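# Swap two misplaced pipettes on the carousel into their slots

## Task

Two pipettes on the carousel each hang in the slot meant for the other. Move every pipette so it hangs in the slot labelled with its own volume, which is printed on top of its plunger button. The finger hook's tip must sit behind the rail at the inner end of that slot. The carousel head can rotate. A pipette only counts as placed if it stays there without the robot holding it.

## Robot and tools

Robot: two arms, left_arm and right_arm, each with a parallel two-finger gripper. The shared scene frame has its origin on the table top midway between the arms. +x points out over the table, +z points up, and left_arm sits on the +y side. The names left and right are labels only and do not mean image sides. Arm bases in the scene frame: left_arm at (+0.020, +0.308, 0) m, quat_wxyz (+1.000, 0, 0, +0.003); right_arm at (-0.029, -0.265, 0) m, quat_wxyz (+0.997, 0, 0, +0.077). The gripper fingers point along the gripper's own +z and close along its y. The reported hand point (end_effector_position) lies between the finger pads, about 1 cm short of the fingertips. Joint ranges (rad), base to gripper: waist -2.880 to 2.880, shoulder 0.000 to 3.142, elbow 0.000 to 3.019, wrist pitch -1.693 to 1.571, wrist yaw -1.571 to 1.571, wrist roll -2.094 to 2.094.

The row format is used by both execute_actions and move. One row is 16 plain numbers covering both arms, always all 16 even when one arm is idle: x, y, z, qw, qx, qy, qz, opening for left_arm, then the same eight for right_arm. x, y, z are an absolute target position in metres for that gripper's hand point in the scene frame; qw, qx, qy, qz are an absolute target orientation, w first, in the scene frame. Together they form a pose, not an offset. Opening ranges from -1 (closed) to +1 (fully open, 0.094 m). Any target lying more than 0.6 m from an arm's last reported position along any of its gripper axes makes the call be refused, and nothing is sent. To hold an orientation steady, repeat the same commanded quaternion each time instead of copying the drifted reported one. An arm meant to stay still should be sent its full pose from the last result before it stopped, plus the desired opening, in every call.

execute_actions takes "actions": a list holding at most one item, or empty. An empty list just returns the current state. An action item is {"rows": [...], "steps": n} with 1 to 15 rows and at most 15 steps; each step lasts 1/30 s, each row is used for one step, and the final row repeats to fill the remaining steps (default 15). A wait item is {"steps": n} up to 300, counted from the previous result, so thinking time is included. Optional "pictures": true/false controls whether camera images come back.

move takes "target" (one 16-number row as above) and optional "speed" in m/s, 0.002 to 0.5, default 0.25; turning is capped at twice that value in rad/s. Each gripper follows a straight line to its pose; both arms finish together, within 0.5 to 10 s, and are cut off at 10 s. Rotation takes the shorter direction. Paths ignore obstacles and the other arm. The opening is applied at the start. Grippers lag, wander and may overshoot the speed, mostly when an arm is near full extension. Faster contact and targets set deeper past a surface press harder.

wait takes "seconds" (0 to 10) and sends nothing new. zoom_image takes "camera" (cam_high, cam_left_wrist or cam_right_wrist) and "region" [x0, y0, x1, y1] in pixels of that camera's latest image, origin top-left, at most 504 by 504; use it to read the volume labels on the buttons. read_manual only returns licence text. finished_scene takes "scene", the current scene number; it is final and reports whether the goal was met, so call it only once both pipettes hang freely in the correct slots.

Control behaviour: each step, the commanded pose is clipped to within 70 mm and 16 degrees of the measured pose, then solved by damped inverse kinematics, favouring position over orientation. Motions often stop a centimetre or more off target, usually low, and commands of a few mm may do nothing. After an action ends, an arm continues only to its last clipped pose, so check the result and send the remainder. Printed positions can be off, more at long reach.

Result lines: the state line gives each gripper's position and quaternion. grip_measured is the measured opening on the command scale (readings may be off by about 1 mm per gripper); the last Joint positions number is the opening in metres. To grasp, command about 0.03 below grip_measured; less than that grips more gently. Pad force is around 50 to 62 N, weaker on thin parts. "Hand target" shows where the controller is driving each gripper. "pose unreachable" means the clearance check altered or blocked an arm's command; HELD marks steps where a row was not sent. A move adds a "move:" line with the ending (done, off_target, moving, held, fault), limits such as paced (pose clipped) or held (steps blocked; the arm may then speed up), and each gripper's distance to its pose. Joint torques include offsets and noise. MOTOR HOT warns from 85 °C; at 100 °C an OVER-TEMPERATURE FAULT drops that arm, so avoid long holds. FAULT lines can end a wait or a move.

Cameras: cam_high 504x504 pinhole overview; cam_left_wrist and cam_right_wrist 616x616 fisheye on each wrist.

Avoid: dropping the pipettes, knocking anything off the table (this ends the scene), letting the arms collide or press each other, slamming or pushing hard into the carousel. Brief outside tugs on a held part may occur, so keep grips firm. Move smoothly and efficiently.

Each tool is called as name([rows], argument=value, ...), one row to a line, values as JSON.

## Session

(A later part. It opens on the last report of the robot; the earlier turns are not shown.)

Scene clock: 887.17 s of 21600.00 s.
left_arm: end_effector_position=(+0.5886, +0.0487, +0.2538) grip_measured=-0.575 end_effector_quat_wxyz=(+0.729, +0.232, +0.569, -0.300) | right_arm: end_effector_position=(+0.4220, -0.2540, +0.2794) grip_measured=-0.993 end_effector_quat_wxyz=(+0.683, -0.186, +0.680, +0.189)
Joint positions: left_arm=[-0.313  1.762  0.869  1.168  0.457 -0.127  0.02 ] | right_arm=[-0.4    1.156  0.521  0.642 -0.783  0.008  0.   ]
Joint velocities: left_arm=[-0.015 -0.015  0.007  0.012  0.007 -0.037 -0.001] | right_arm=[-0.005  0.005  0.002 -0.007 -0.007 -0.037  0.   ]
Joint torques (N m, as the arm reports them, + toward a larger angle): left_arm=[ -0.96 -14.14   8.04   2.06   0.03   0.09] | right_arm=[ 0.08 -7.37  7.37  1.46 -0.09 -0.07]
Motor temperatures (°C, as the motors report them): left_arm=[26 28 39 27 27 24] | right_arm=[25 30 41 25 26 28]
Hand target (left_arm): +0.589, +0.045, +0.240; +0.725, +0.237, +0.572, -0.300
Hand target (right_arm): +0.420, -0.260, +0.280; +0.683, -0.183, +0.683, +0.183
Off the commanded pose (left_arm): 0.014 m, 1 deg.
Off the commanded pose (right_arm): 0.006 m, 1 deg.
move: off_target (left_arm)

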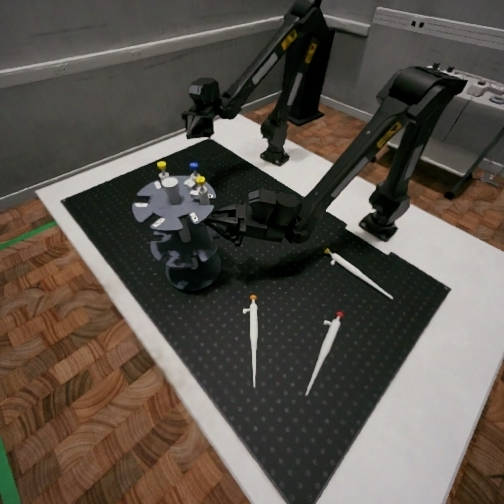

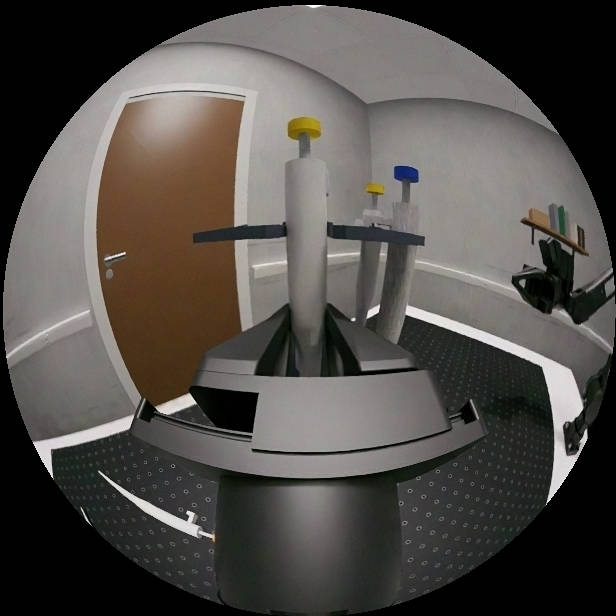

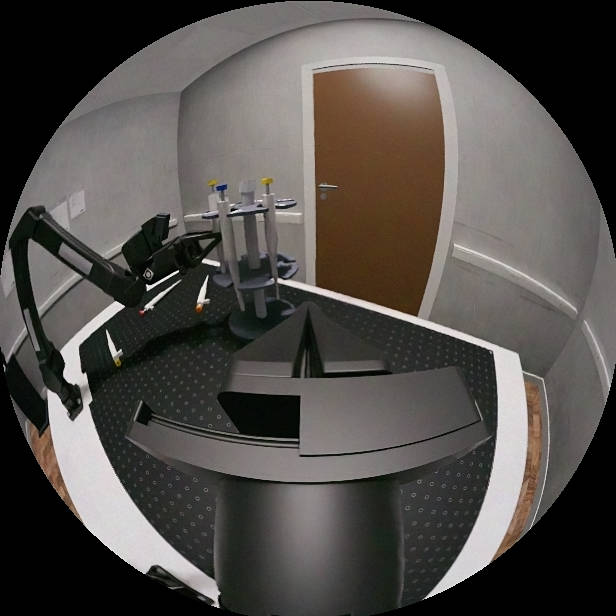

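move(target=[0.589,0.045,0.232,0.7180,0.2408,0.5814,-0.2974,-0.605, 0.42,-0.26,0.28,0.683,-0.183,0.683,0.183,-1], speed=0.012)

zoom_image(camera="cam_high", region=[120, 140, 300, 300])

Scene clock: 898.67 s of 21600.00 s.
left_arm: end_effector_position=(+0.5882, +0.0482, +0.2537) grip_measured=-0.575 end_effector_quat_wxyz=(+0.729, +0.235, +0.568, -0.299) | right_arm: end_effector_position=(+0.4220, -0.2540, +0.2794) grip_measured=-0.993 end_effector_quat_wxyz=(+0.683, -0.186, +0.680, +0.189)
Joint positions: left_arm=[-0.313  1.762  0.869  1.168  0.46  -0.122  0.02 ] | right_arm=[-0.4    1.156  0.521  0.642 -0.783  0.008  0.   ]
Joint velocities: left_arm=[-0.015 -0.005 -0.007 -0.012  0.022  0.11  -0.   ] | right_arm=[-0.005 -0.005  0.017 -0.027 -0.007  0.007  0.001]
Joint torques (N m, as the arm reports them, + toward a larger angle): left_arm=[ -1.   -13.86   7.61   1.26   0.08   0.21] | right_arm=[ 0.04 -7.25  7.38  1.36 -0.11 -0.1 ]
Motor temperatures (°C, as the motors report them): left_arm=[26 28 37 27 27 24] | right_arm=[25 30 41 25 26 28]
Hand target (left_arm): +0.588, +0.045, +0.232; +0.718, +0.241, +0.581, -0.297
Hand target (right_arm): +0.420, -0.260, +0.280; +0.683, -0.183, +0.683, +0.183
Off the commanded pose (left_arm): 0.022 m, 2 deg.
Off the commanded pose (right_arm): 0.006 m, 1 deg.
After step 90, 6.43 s passed at rest.
move: off_target (left_arm)

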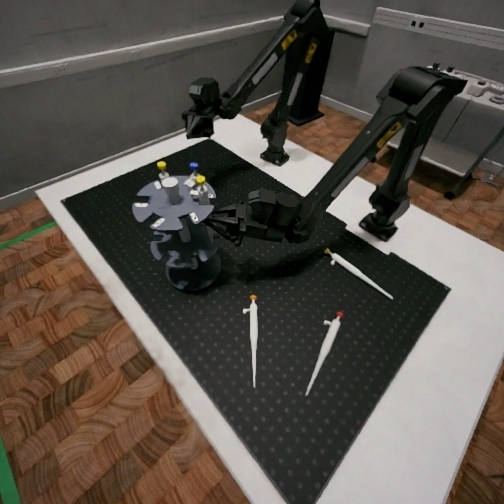

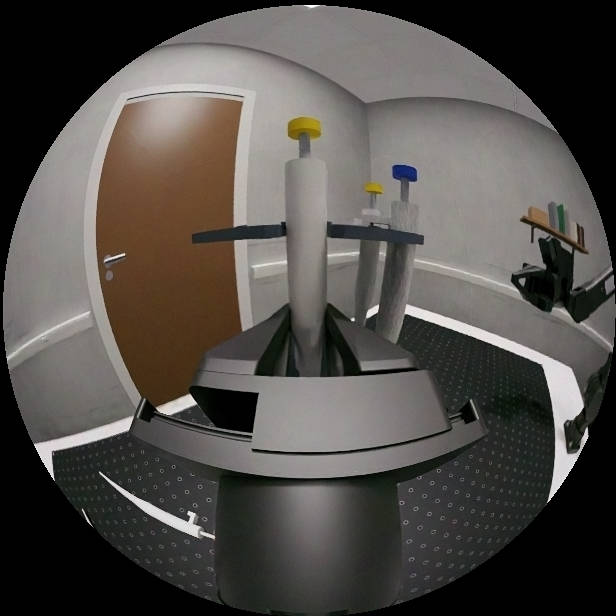

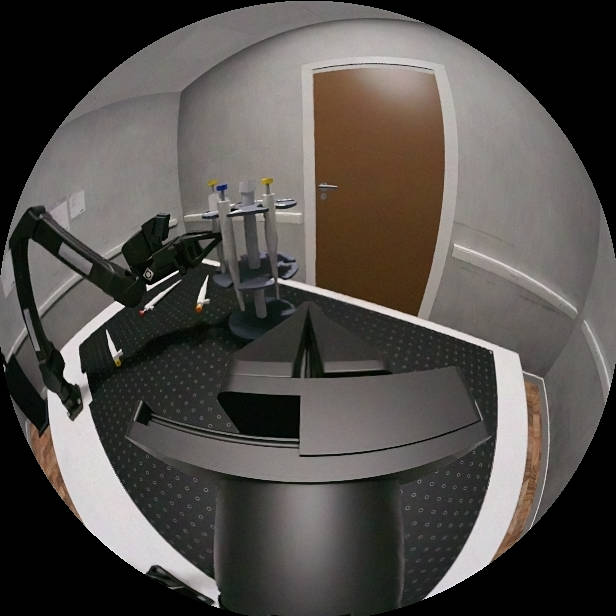

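Region (120, 140, 300, 300) of cam_high's 504x504 image, scaled by 2.800, with more detail than that image has.

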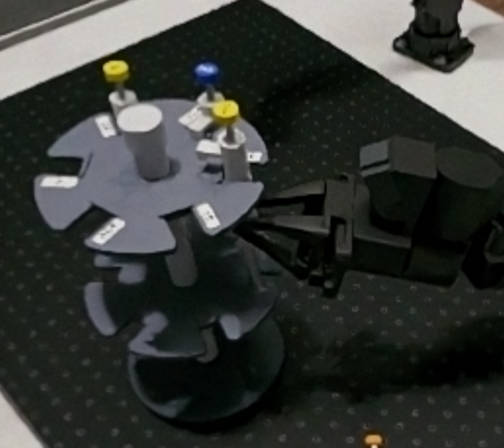

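zoom_image(camera="cam_high", region=[165, 160, 225, 220])

Region (165, 160, 225, 220) of cam_high's 504x504 image, scaled by 8.400, with more detail than that image has.

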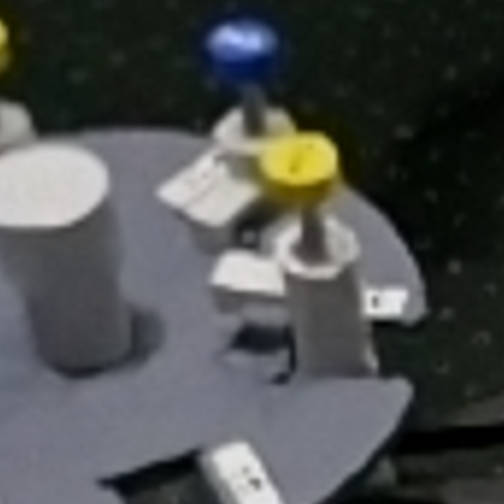

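move(target=[0.590,0.045,0.225,0.7180,0.2408,0.5814,-0.2974,-0.605, 0.42,-0.26,0.28,0.683,-0.183,0.683,0.183,-1], speed=0.012)

zoom_image(camera="cam_high", region=[165, 160, 225, 220])

Scene clock: 909.63 s of 21600.00 s.
left_arm: end_effector_position=(+0.5897, +0.0475, +0.2447) grip_measured=-0.575 end_effector_quat_wxyz=(+0.725, +0.237, +0.573, -0.298) | right_arm: end_effector_position=(+0.4220, -0.2540, +0.2794) grip_measured=-0.993 end_effector_quat_wxyz=(+0.683, -0.186, +0.680, +0.189)
Joint positions: left_arm=[-0.313  1.777  0.869  1.168  0.462 -0.116  0.02 ] | right_arm=[-0.4    1.156  0.521  0.642 -0.783  0.008  0.   ]
Joint velocities: left_arm=[-0.005 -0.005 -0.007  0.007 -0.081  0.022 -0.001] | right_arm=[-0.015  0.005 -0.017 -0.007  0.007 -0.022  0.001]
Joint torques (N m, as the arm reports them, + toward a larger angle): left_arm=[ -1.36 -13.68   7.44   1.98   0.01   0.13] | right_arm=[-0.59 -7.34  7.48  1.48 -0.1  -0.07]
Motor temperatures (°C, as the motors report them): left_arm=[26 28 37 27 27 24] | right_arm=[25 30 41 25 26 28]
Hand target (left_arm): +0.590, +0.045, +0.225; +0.718, +0.241, +0.582, -0.297
Hand target (right_arm): +0.420, -0.260, +0.280; +0.683, -0.183, +0.683, +0.183
Off the commanded pose (left_arm): 0.020 m, 1 deg.
Off the commanded pose (right_arm): 0.006 m, 1 deg.
After step 90, 5.33 s passed at rest.
move: off_target (left_arm)

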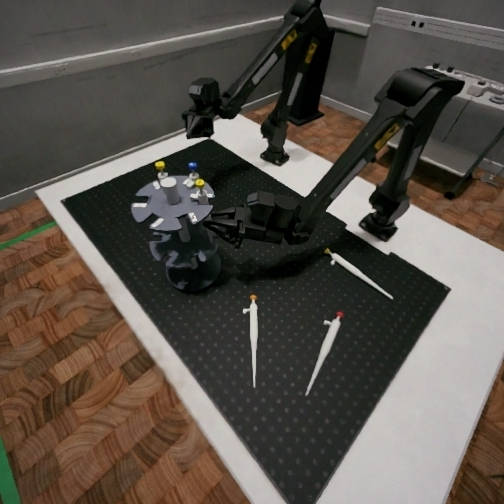

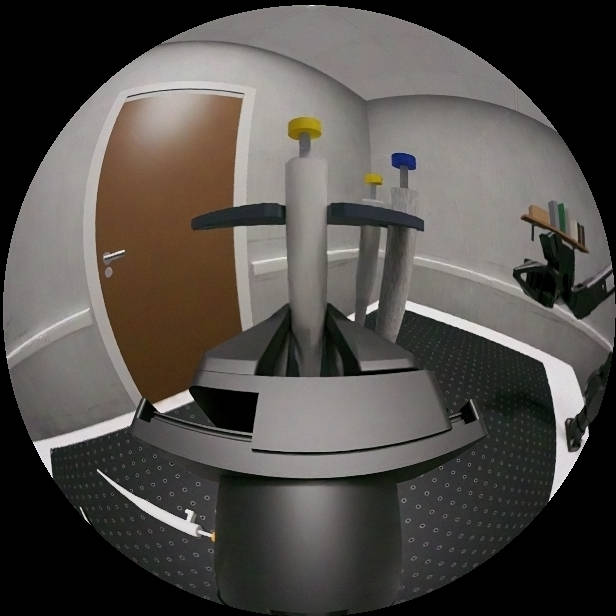

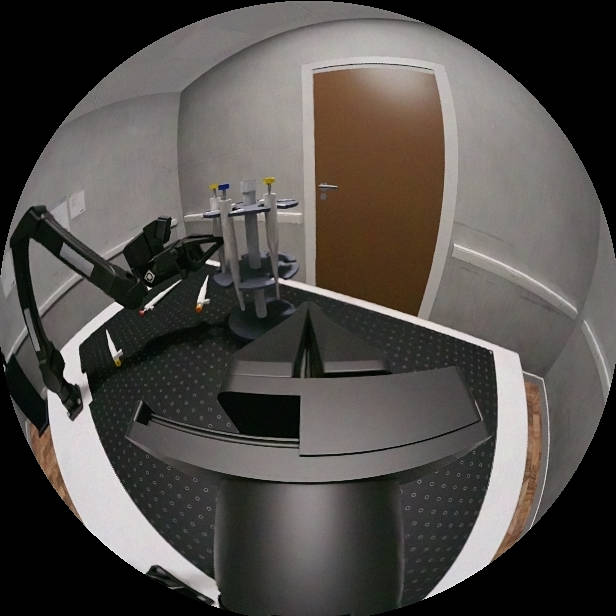

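Region (165, 160, 225, 220) of cam_high's 504x504 image, scaled by 8.400, with more detail than that image has.

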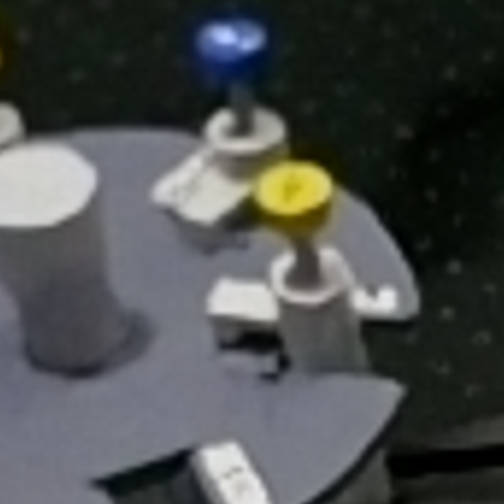

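move(target=[0.588,0.047,0.228,0.7180,0.2408,0.5814,-0.2974,-0.3, 0.42,-0.26,0.28,0.683,-0.183,0.683,0.183,-1], speed=0.01)

zoom_image(camera="cam_high", region=[120, 140, 300, 300])

Scene clock: 914.20 s of 21600.00 s.
left_arm: end_effector_position=(+0.5893, +0.0471, +0.2447) grip_measured=-0.302 end_effector_quat_wxyz=(+0.725, +0.238, +0.573, -0.299) | right_arm: end_effector_position=(+0.4220, -0.2540, +0.2794) grip_measured=-0.993 end_effector_quat_wxyz=(+0.683, -0.186, +0.680, +0.189)
Joint positions: left_arm=[-0.313  1.777  0.869  1.168  0.465 -0.116  0.033] | right_arm=[-0.4    1.156  0.521  0.642 -0.783  0.008  0.   ]
Joint velocities: left_arm=[ 0.005  0.005 -0.002 -0.002 -0.066  0.007  0.001] | right_arm=[-0.005 -0.005  0.007 -0.002 -0.022 -0.037  0.   ]
Joint torques (N m, as the arm reports them, + toward a larger angle): left_arm=[ -1.26 -14.95   6.97   1.76  -0.01   0.11] | right_arm=[-0.01 -6.97  7.35  1.38 -0.1  -0.06]
Motor temperatures (°C, as the motors report them): left_arm=[26 28 37 27 27 24] | right_arm=[25 30 41 25 26 28]
Hand target (left_arm): +0.588, +0.047, +0.228; +0.718, +0.241, +0.582, -0.297
Hand target (right_arm): +0.420, -0.260, +0.280; +0.683, -0.183, +0.683, +0.183
Off the commanded pose (left_arm): 0.017 m, 1 deg.
Off the commanded pose (right_arm): 0.006 m, 1 deg.
move: off_target (left_arm)

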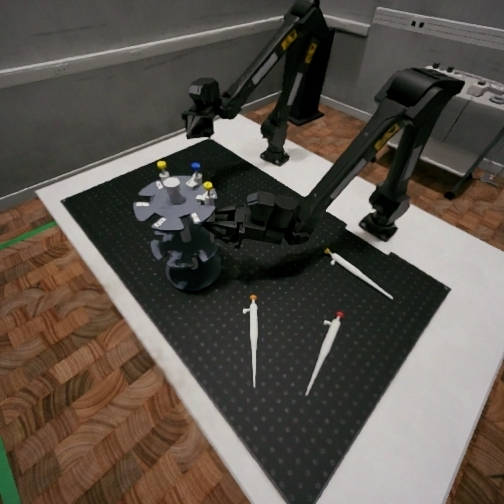

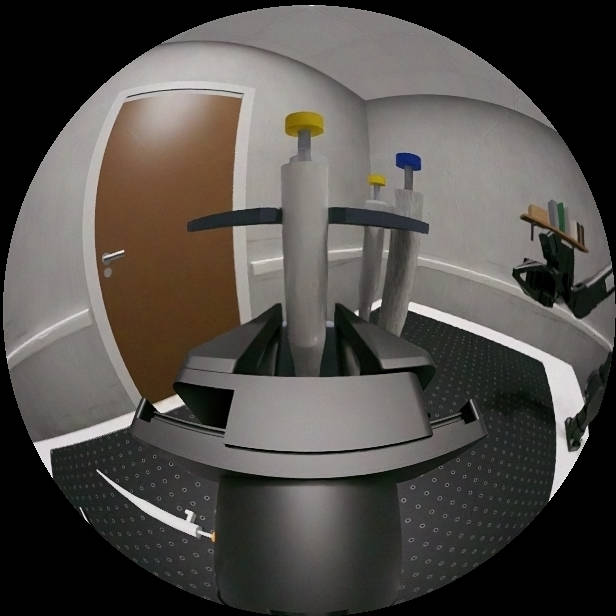

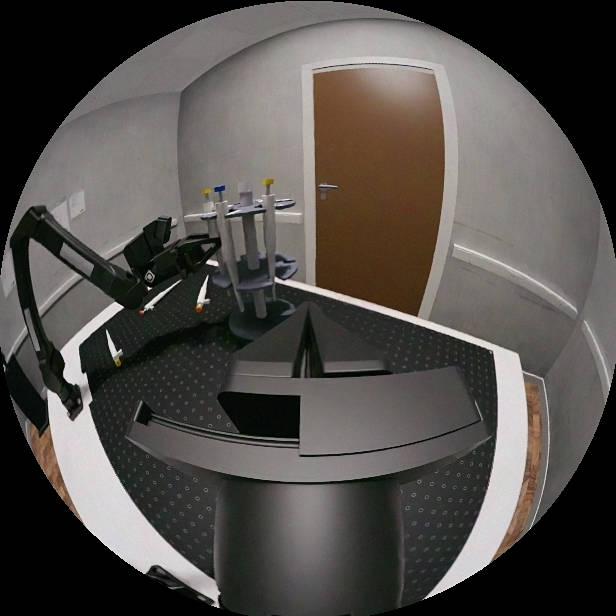

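Region (120, 140, 300, 300) of cam_high's 504x504 image, scaled by 2.800, with more detail than that image has.

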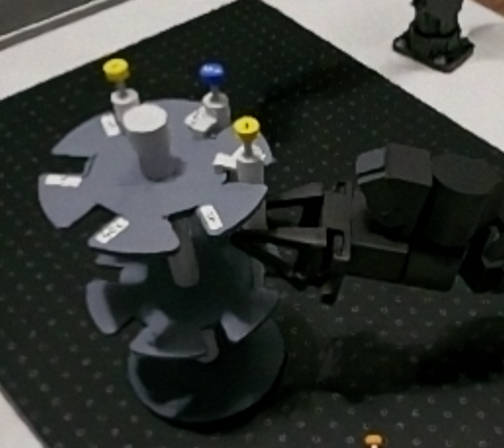

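zoom_image(camera="cam_high", region=[165, 160, 225, 220])

Region (165, 160, 225, 220) of cam_high's 504x504 image, scaled by 8.400, with more detail than that image has.

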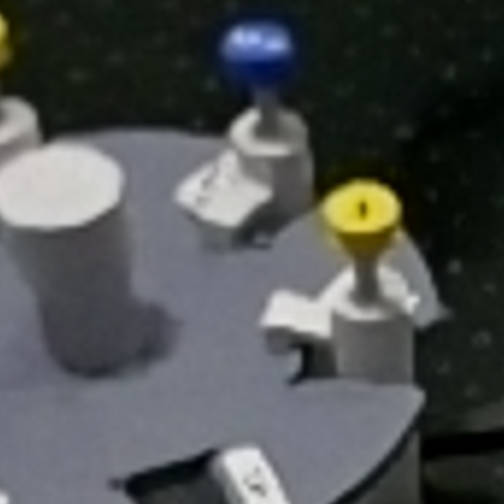

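move(target=[0.515,0.118,0.245,0.7180,0.2408,0.5814,-0.2974,-0.3, 0.42,-0.26,0.28,0.683,-0.183,0.683,0.183,-1], speed=0.05)

zoom_image(camera="cam_high", region=[120, 140, 300, 300])

Scene clock: 921.47 s of 21600.00 s.
left_arm: end_effector_position=(+0.5201, +0.1144, +0.2418) grip_measured=-0.302 end_effector_quat_wxyz=(+0.714, +0.243, +0.586, -0.297) | right_arm: end_effector_position=(+0.4220, -0.2540, +0.2794) grip_measured=-0.993 end_effector_quat_wxyz=(+0.683, -0.186, +0.680, +0.189)
Joint positions: left_arm=[-0.198  1.6    0.627  1.209  0.584 -0.132  0.033] | right_arm=[-0.4    1.156  0.521  0.642 -0.783  0.008  0.   ]
Joint velocities: left_arm=[-0.015 -0.015  0.002 -0.012 -0.022  0.007 -0.001] | right_arm=[ 0.005 -0.015 -0.012 -0.002  0.022  0.007 -0.001]
Joint torques (N m, as the arm reports them, + toward a larger angle): left_arm=[ -0.63 -13.26   6.26   2.23   0.    -0.02] | right_arm=[-0.3  -7.12  7.52  1.51 -0.1  -0.1 ]
Motor temperatures (°C, as the motors report them): left_arm=[26 28 36 27 27 24] | right_arm=[25 30 41 25 26 28]
Hand target (left_arm): +0.516, +0.119, +0.245; +0.718, +0.241, +0.581, -0.297
Hand target (right_arm): +0.420, -0.260, +0.280; +0.683, -0.183, +0.683, +0.183
Off the commanded pose (left_arm): 0.007 m, 1 deg.
Off the commanded pose (right_arm): 0.006 m, 1 deg.
After step 90, 1.90 s passed at rest.
move: done

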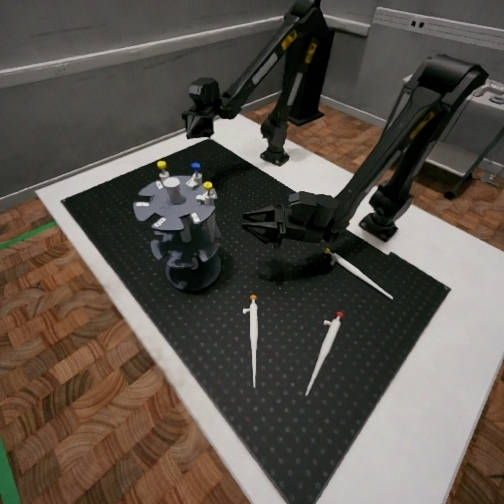

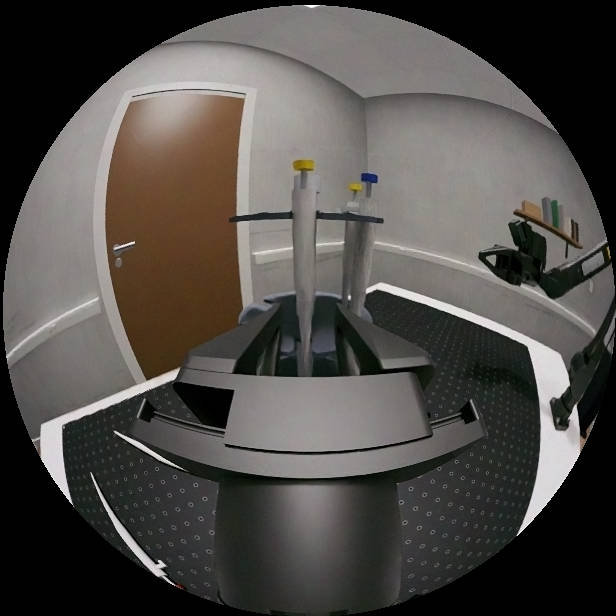

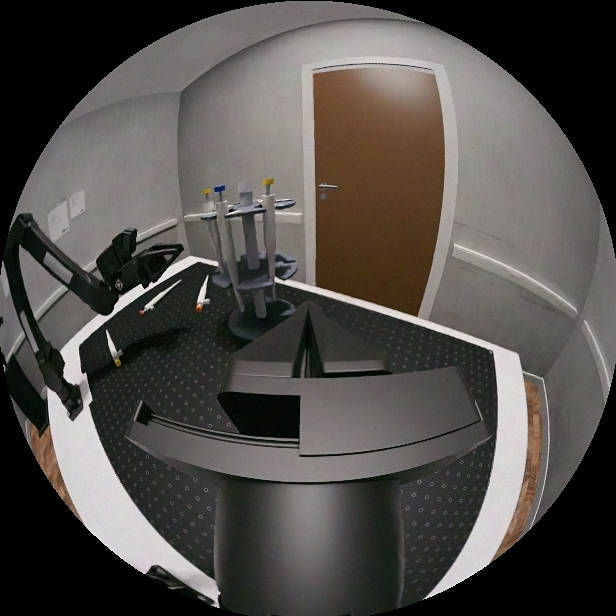

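Region (120, 140, 300, 300) of cam_high's 504x504 image, scaled by 2.800, with more detail than that image has.

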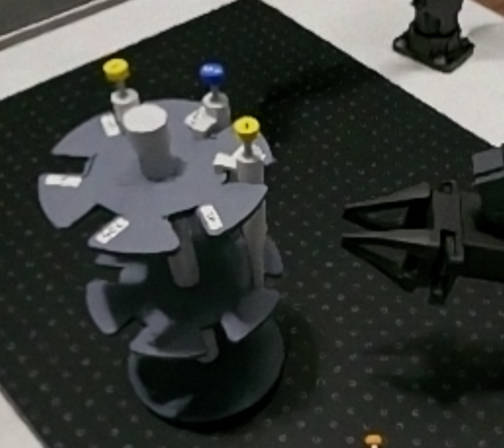

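move(target=[0.255,0.366,0.11,0.1718,0.7166,0.6741,0.0465,-0.3, 0.43,0.12,0.09,0.5100,-0.4663,0.6077,0.3913,-1], speed=0.15)

Scene clock: 1007.43 s of 21600.00 s.
left_arm: end_effector_position=(+0.2666, +0.3710, +0.1138) grip_measured=-0.302 end_effector_quat_wxyz=(+0.170, +0.722, +0.669, +0.057) | right_arm: end_effector_position=(+0.4258, +0.1068, +0.0906) grip_measured=-0.993 end_effector_quat_wxyz=(+0.511, -0.457, +0.614, +0.392)
Joint positions: left_arm=[ 0.441  0.887  0.567 -1.034  0.291  2.062  0.033] | right_arm=[ 0.32   1.876  0.817  0.811 -0.806 -0.166  0.   ]
Joint velocities: left_arm=[ 0.015 -0.005  0.002 -0.007 -0.051  0.066  0.   ] | right_arm=[-0.015  0.005  0.017 -0.007  0.007 -0.007 -0.   ]
Joint torques (N m, as the arm reports them, + toward a larger angle): left_arm=[-0.06 -3.55  8.95 -0.13  0.11  0.1 ] | right_arm=[  1.73 -12.93   7.98   1.53  -0.34  -0.13]
Motor temperatures (°C, as the motors report them): left_arm=[26 28 36 27 27 24] | right_arm=[25 29 41 25 26 28]
Hand target (left_arm): +0.258, +0.370, +0.108; +0.165, +0.722, +0.670, +0.049
Hand target (right_arm): +0.433, +0.119, +0.093; +0.512, -0.465, +0.605, +0.393
Off the commanded pose (left_arm): 0.013 m, 1 deg.
Off the commanded pose (right_arm): 0.014 m, 1 deg.
After step 90, 77.03 s passed at rest.
move: off_target (left_arm, right_arm)

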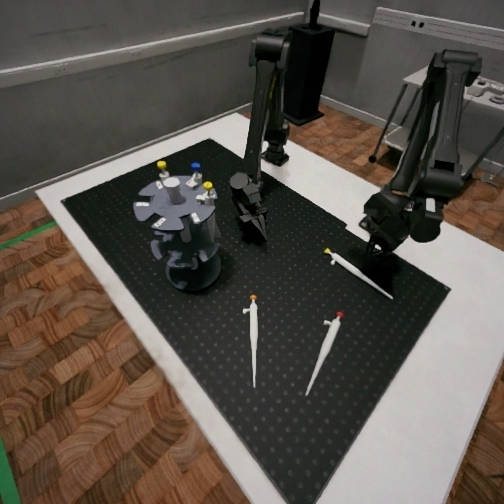

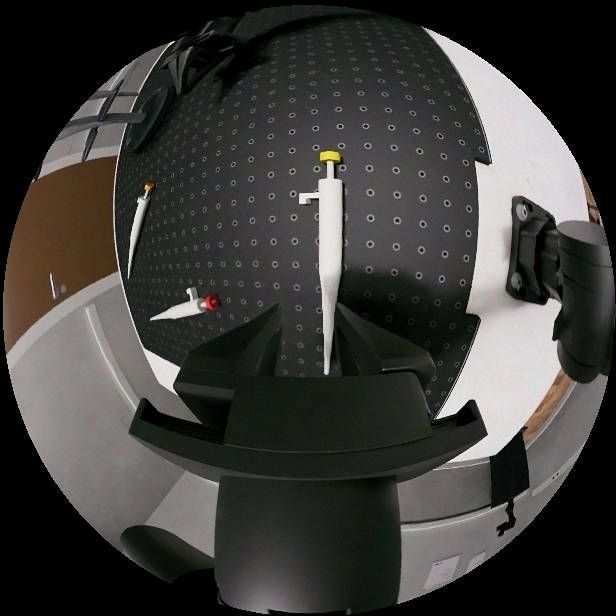

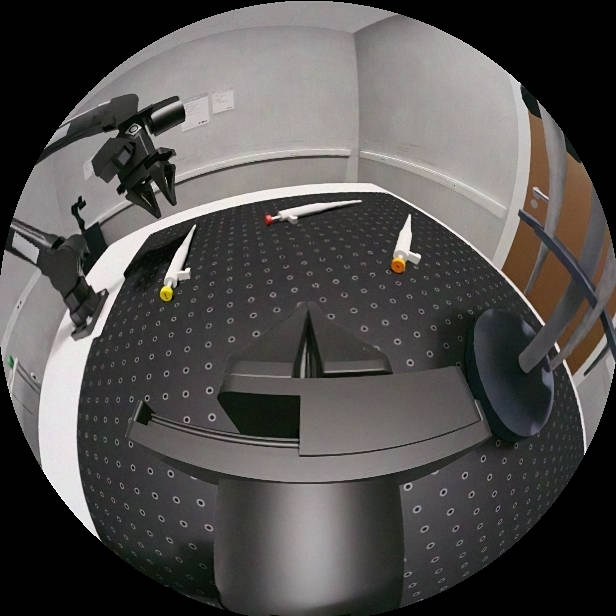

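zoom_image(camera="cam_right_wrist", region=[375, 245, 425, 285])

zoom_image(camera="cam_right_wrist", region=[145, 272, 195, 312])

Region (375, 245, 425, 285) of cam_right_wrist's 616x616 image, scaled by 10.080, with more detail than that image has; it fills the top 403 rows of this view, and the rest is white.

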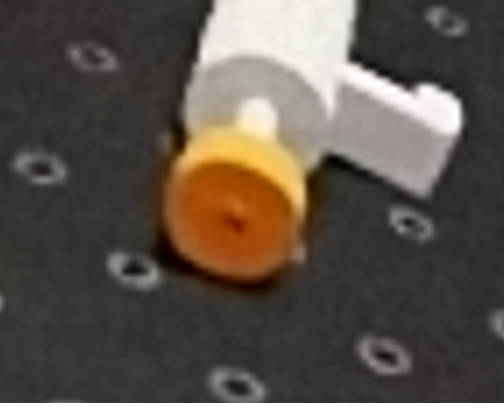

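Region (145, 272, 195, 312) of cam_right_wrist's 616x616 image, scaled by 10.080, with more detail than that image has; it fills the top 403 rows of this view, and the rest is white.

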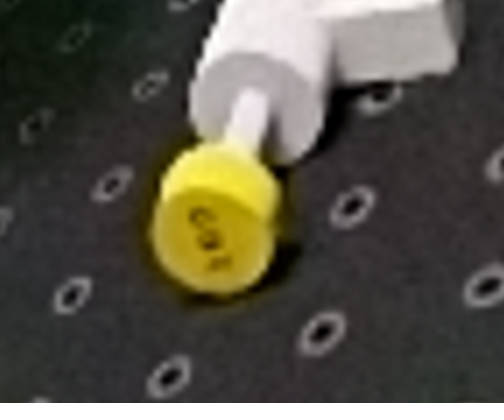

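move(target=[0.258,0.353,0.055,0.1546,0.7124,0.6784,0.0897,-0.3, 0.47,0.018,0.275,0.7186,-0.0303,0.6940,0.0314,-1], speed=0.12)

Scene clock: 1053.77 s of 21600.00 s.
left_arm: end_effector_position=(+0.2591, +0.3553, +0.0587) grip_measured=-0.302 end_effector_quat_wxyz=(+0.154, +0.712, +0.679, +0.086) | right_arm: end_effector_position=(+0.4631, +0.0033, +0.2395) grip_measured=-0.993 end_effector_quat_wxyz=(+0.700, -0.043, +0.713, +0.012)
Joint positions: left_arm=[ 0.339  0.877  0.403 -0.808  0.21   1.933  0.033] | right_arm=[ 0.519  1.504  0.725  0.755  0.596 -0.03   0.   ]
Joint velocities: left_arm=[-0.005 -0.015  0.002  0.002 -0.007  0.007 -0.   ] | right_arm=[-0.005  0.015  0.002 -0.012 -0.022 -0.007  0.   ]
Joint torques (N m, as the arm reports them, + toward a larger angle): left_arm=[-1.45 -3.36  8.64  1.2   0.04 -0.07] | right_arm=[  1.9  -13.2   10.79   1.46   0.17   0.08]
Motor temperatures (°C, as the motors report them): left_arm=[26 27 36 26 27 24] | right_arm=[25 30 41 25 26 28]
Hand target (left_arm): +0.258, +0.353, +0.055; +0.155, +0.712, +0.679, +0.090
Hand target (right_arm): +0.467, +0.016, +0.274; +0.717, -0.032, +0.696, +0.029
Off the commanded pose (left_arm): 0.005 m, 0 deg.
Off the commanded pose (right_arm): 0.039 m, 4 deg.
After step 90, 37.90 s passed at rest.
move: off_target (right_arm)

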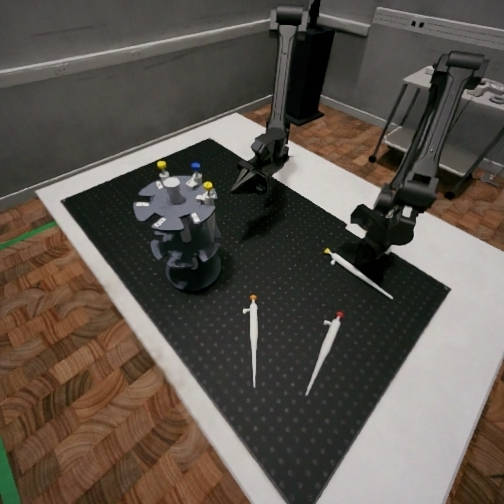

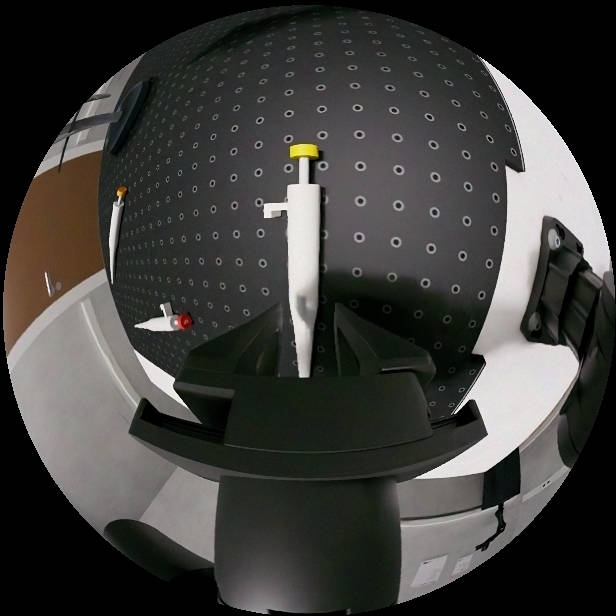

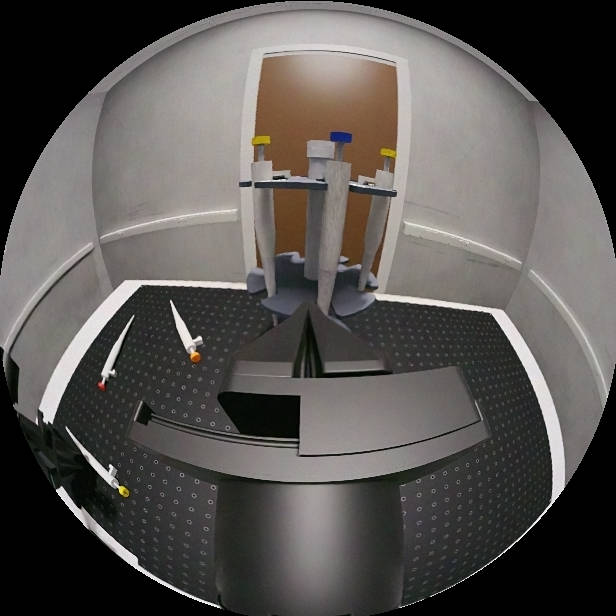

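move(target=[0.272,0.357,0.028,0.1546,0.7124,0.6784,0.0897,-0.3, 0.53,0.030,0.285,0.7186,-0.0303,0.6940,0.0314,-1], speed=0.05)

Scene clock: 1063.10 s of 21600.00 s.
left_arm: end_effector_position=(+0.2749, +0.3599, +0.0353) grip_measured=-0.302 end_effector_quat_wxyz=(+0.157, +0.712, +0.678, +0.094) | right_arm: end_effector_position=(+0.5116, +0.0261, +0.2729) grip_measured=-0.993 end_effector_quat_wxyz=(+0.714, -0.040, +0.699, +0.028)
Joint positions: left_arm=[ 0.333  0.99   0.382 -0.657  0.208  1.928  0.033] | right_arm=[ 0.486  1.573  0.889  0.707  0.543 -0.03   0.   ]
Joint velocities: left_arm=[-0.015  0.005 -0.002 -0.007  0.007 -0.022  0.   ] | right_arm=[ 0.005 -0.015  0.002 -0.007 -0.007 -0.11   0.   ]
Joint torques (N m, as the arm reports them, + toward a larger angle): left_arm=[-1.05 -2.73  7.92  1.14  0.03 -0.09] | right_arm=[ -0.03 -11.85  11.47   1.52  -0.23   0.1 ]
Motor temperatures (°C, as the motors report them): left_arm=[26 27 36 26 27 24] | right_arm=[25 30 42 25 26 28]
Hand target (left_arm): +0.272, +0.357, +0.028; +0.155, +0.712, +0.679, +0.090
Hand target (right_arm): +0.528, +0.029, +0.286; +0.719, -0.030, +0.694, +0.031
Off the commanded pose (left_arm): 0.008 m, 1 deg.
Off the commanded pose (right_arm): 0.022 m, 1 deg.
After step 90, 4.33 s passed at rest.
move: off_target (right_arm)

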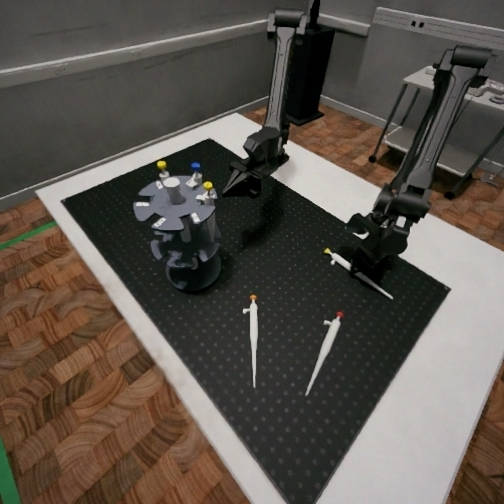

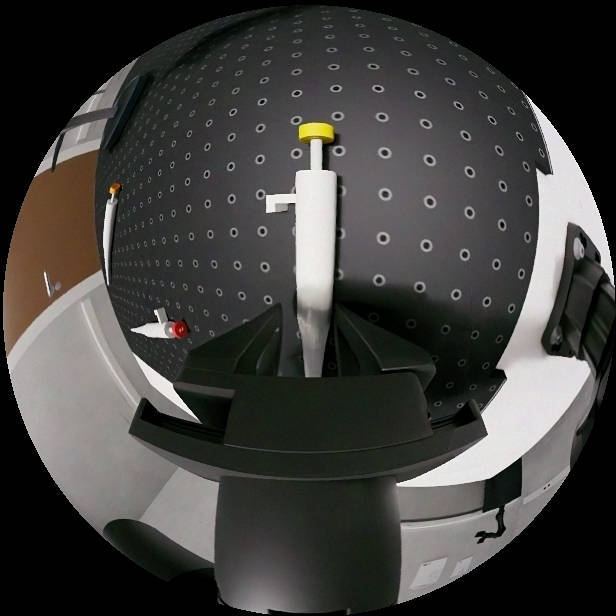

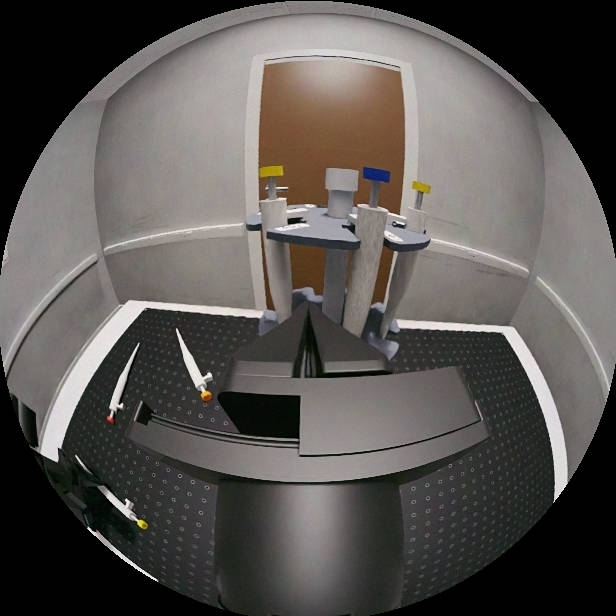

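move(target=[0.268,0.354,0.018,0.1546,0.7124,0.6784,0.0897,-0.3, 0.572,0.012,0.268,0.7186,-0.0303,0.6940,0.0314,-1], speed=0.04)

Scene clock: 1068.63 s of 21600.00 s.
left_arm: end_effector_position=(+0.2747, +0.3584, +0.0297) grip_measured=-0.302 end_effector_quat_wxyz=(+0.160, +0.712, +0.677, +0.100) | right_arm: end_effector_position=(+0.5529, +0.0089, +0.2487) grip_measured=-0.993 end_effector_quat_wxyz=(+0.704, -0.046, +0.709, +0.022)
Joint positions: left_arm=[ 0.328  0.994  0.363 -0.619  0.207  1.922  0.033] | right_arm=[ 0.407  1.659  0.943  0.707  0.465 -0.029  0.   ]
Joint velocities: left_arm=[-0.005  0.005  0.002  0.012  0.066  0.007  0.   ] | right_arm=[-0.005  0.015 -0.002 -0.007 -0.037 -0.007  0.001]
Joint torques (N m, as the arm reports them, + toward a larger angle): left_arm=[-1.43 -1.82  7.01  1.15  0.04 -0.09] | right_arm=[  0.28 -12.58  11.45   3.05  -0.2    0.13]
Motor temperatures (°C, as the motors report them): left_arm=[26 27 36 26 27 24] | right_arm=[25 30 43 25 26 28]
Hand target (left_arm): +0.267, +0.354, +0.019; +0.155, +0.713, +0.678, +0.090
Hand target (right_arm): +0.570, +0.011, +0.268; +0.719, -0.031, +0.694, +0.031
Off the commanded pose (left_arm): 0.014 m, 1 deg.
Off the commanded pose (right_arm): 0.027 m, 3 deg.
After step 90, 0.67 s passed at rest.
move: off_target (left_arm, right_arm)

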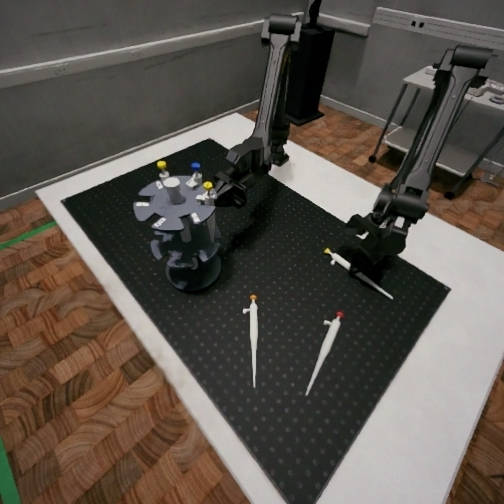

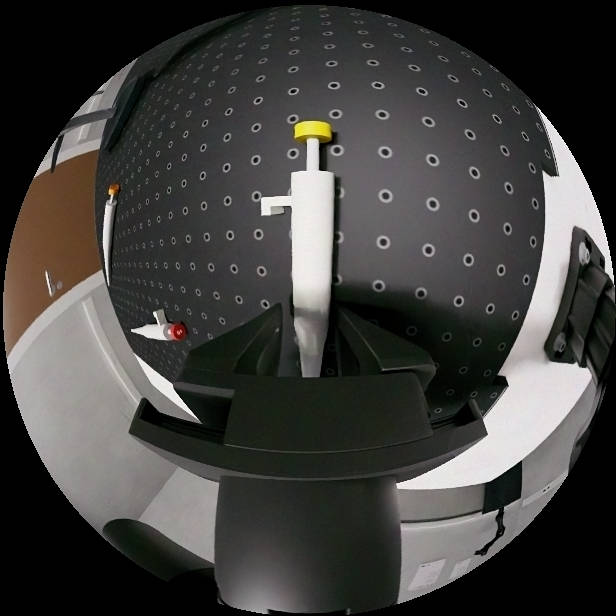

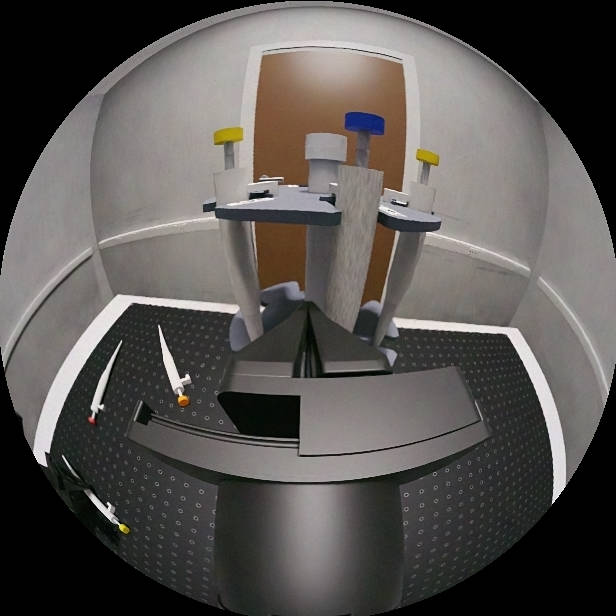

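move(target=[0.268,0.352,0.008,0.1546,0.7124,0.6784,0.0897,-0.3, 0.589,-0.040,0.27,0.6948,-0.1798,0.6710,0.1862,-1], speed=0.03)

Scene clock: 1080.67 s of 21600.00 s.
left_arm: end_effector_position=(+0.2817, +0.3592, +0.0295) grip_measured=-0.302 end_effector_quat_wxyz=(+0.166, +0.711, +0.674, +0.112) | right_arm: end_effector_position=(+0.5800, -0.0327, +0.2454) grip_measured=-0.993 end_effector_quat_wxyz=(+0.677, -0.189, +0.687, +0.185)
Joint positions: left_arm=[ 0.321  1.003  0.359 -0.577  0.206  1.914  0.033] | right_arm=[ 0.151  1.659  0.937  0.707 -0.23  -0.005  0.   ]
Joint velocities: left_arm=[ 0.005  0.005  0.012 -0.012  0.022 -0.022  0.   ] | right_arm=[-0.005 -0.015 -0.007  0.002  0.007 -0.037  0.001]
Joint torques (N m, as the arm reports them, + toward a larger angle): left_arm=[-1.87 -0.18  5.79  1.21 -0.04 -0.06] | right_arm=[ -0.22 -15.7    8.91   3.41  -0.19   0.17]
Motor temperatures (°C, as the motors report them): left_arm=[26 27 36 26 27 24] | right_arm=[25 31 43 25 26 28]
Hand target (left_arm): +0.266, +0.352, +0.010; +0.154, +0.713, +0.678, +0.090
Hand target (right_arm): +0.587, -0.040, +0.270; +0.696, -0.180, +0.670, +0.186
Off the commanded pose (left_arm): 0.027 m, 3 deg.
Off the commanded pose (right_arm): 0.027 m, 3 deg.
After step 90, 1.57 s passed at rest.
move: off_target (left_arm, right_arm)

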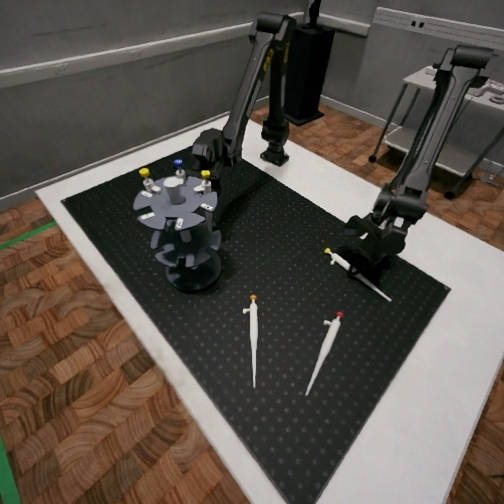

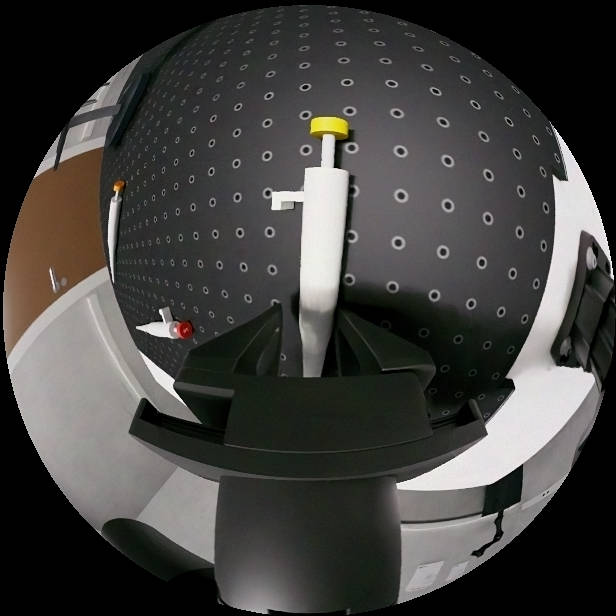

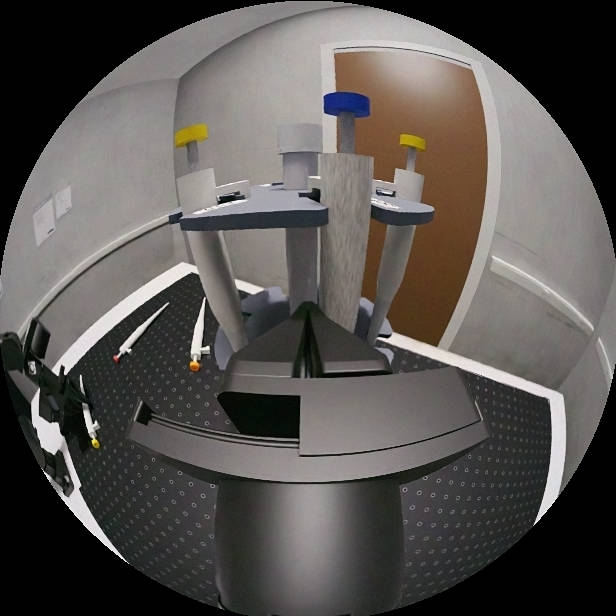

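move(target=[0.276,0.356,0.020,0.1546,0.7124,0.6784,0.0897,-0.5, 0.612,-0.060,0.272,0.656,-0.290,0.634,0.300,-1], speed=0.03)

Scene clock: 1092.70 s of 21600.00 s.
left_arm: end_effector_position=(+0.2810, +0.3590, +0.0277) grip_measured=-0.498 end_effector_quat_wxyz=(+0.165, +0.711, +0.675, +0.109) | right_arm: end_effector_position=(+0.5909, -0.0542, +0.2596) grip_measured=-0.993 end_effector_quat_wxyz=(+0.647, -0.294, +0.636, +0.301)
Joint positions: left_arm=[ 0.321  1.01   0.359 -0.577  0.206  1.914  0.024] | right_arm=[ 0.003  1.718  1.037  0.707 -0.711  0.018  0.   ]
Joint velocities: left_arm=[-0.005 -0.005 -0.017 -0.007  0.007 -0.007  0.   ] | right_arm=[-0.005  0.005  0.007 -0.002 -0.022 -0.051 -0.   ]
Joint torques (N m, as the arm reports them, + toward a larger angle): left_arm=[-1.31 -0.67  9.31  0.06  0.04 -0.02] | right_arm=[ -0.51 -13.25  11.64   1.66  -0.19   0.18]
Motor temperatures (°C, as the motors report them): left_arm=[26 27 36 26 27 24] | right_arm=[25 31 43 25 26 28]
Hand target (left_arm): +0.276, +0.356, +0.020; +0.155, +0.713, +0.678, +0.090
Hand target (right_arm): +0.610, -0.061, +0.273; +0.655, -0.289, +0.631, +0.299
Off the commanded pose (left_arm): 0.010 m, 3 deg.
Off the commanded pose (right_arm): 0.025 m, 1 deg.
After step 90, 3.33 s passed at rest.
move: off_target (left_arm, right_arm)

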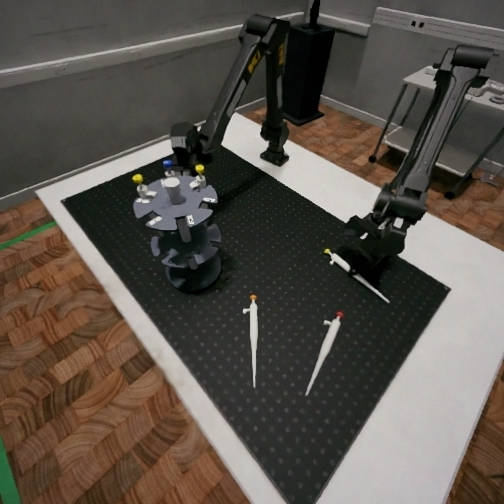

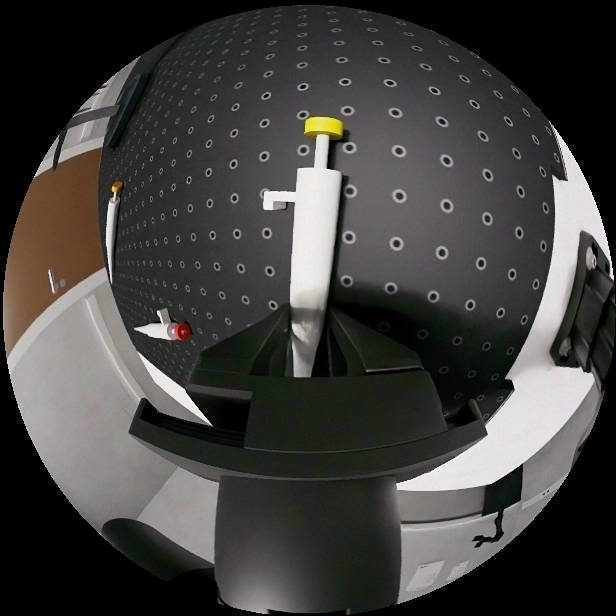

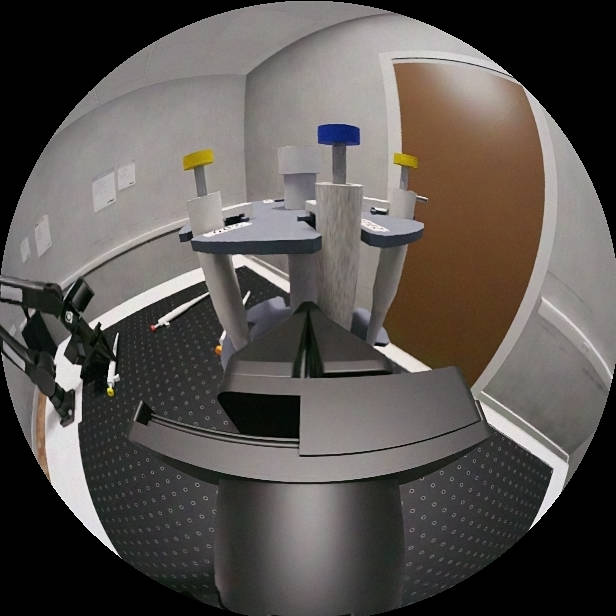

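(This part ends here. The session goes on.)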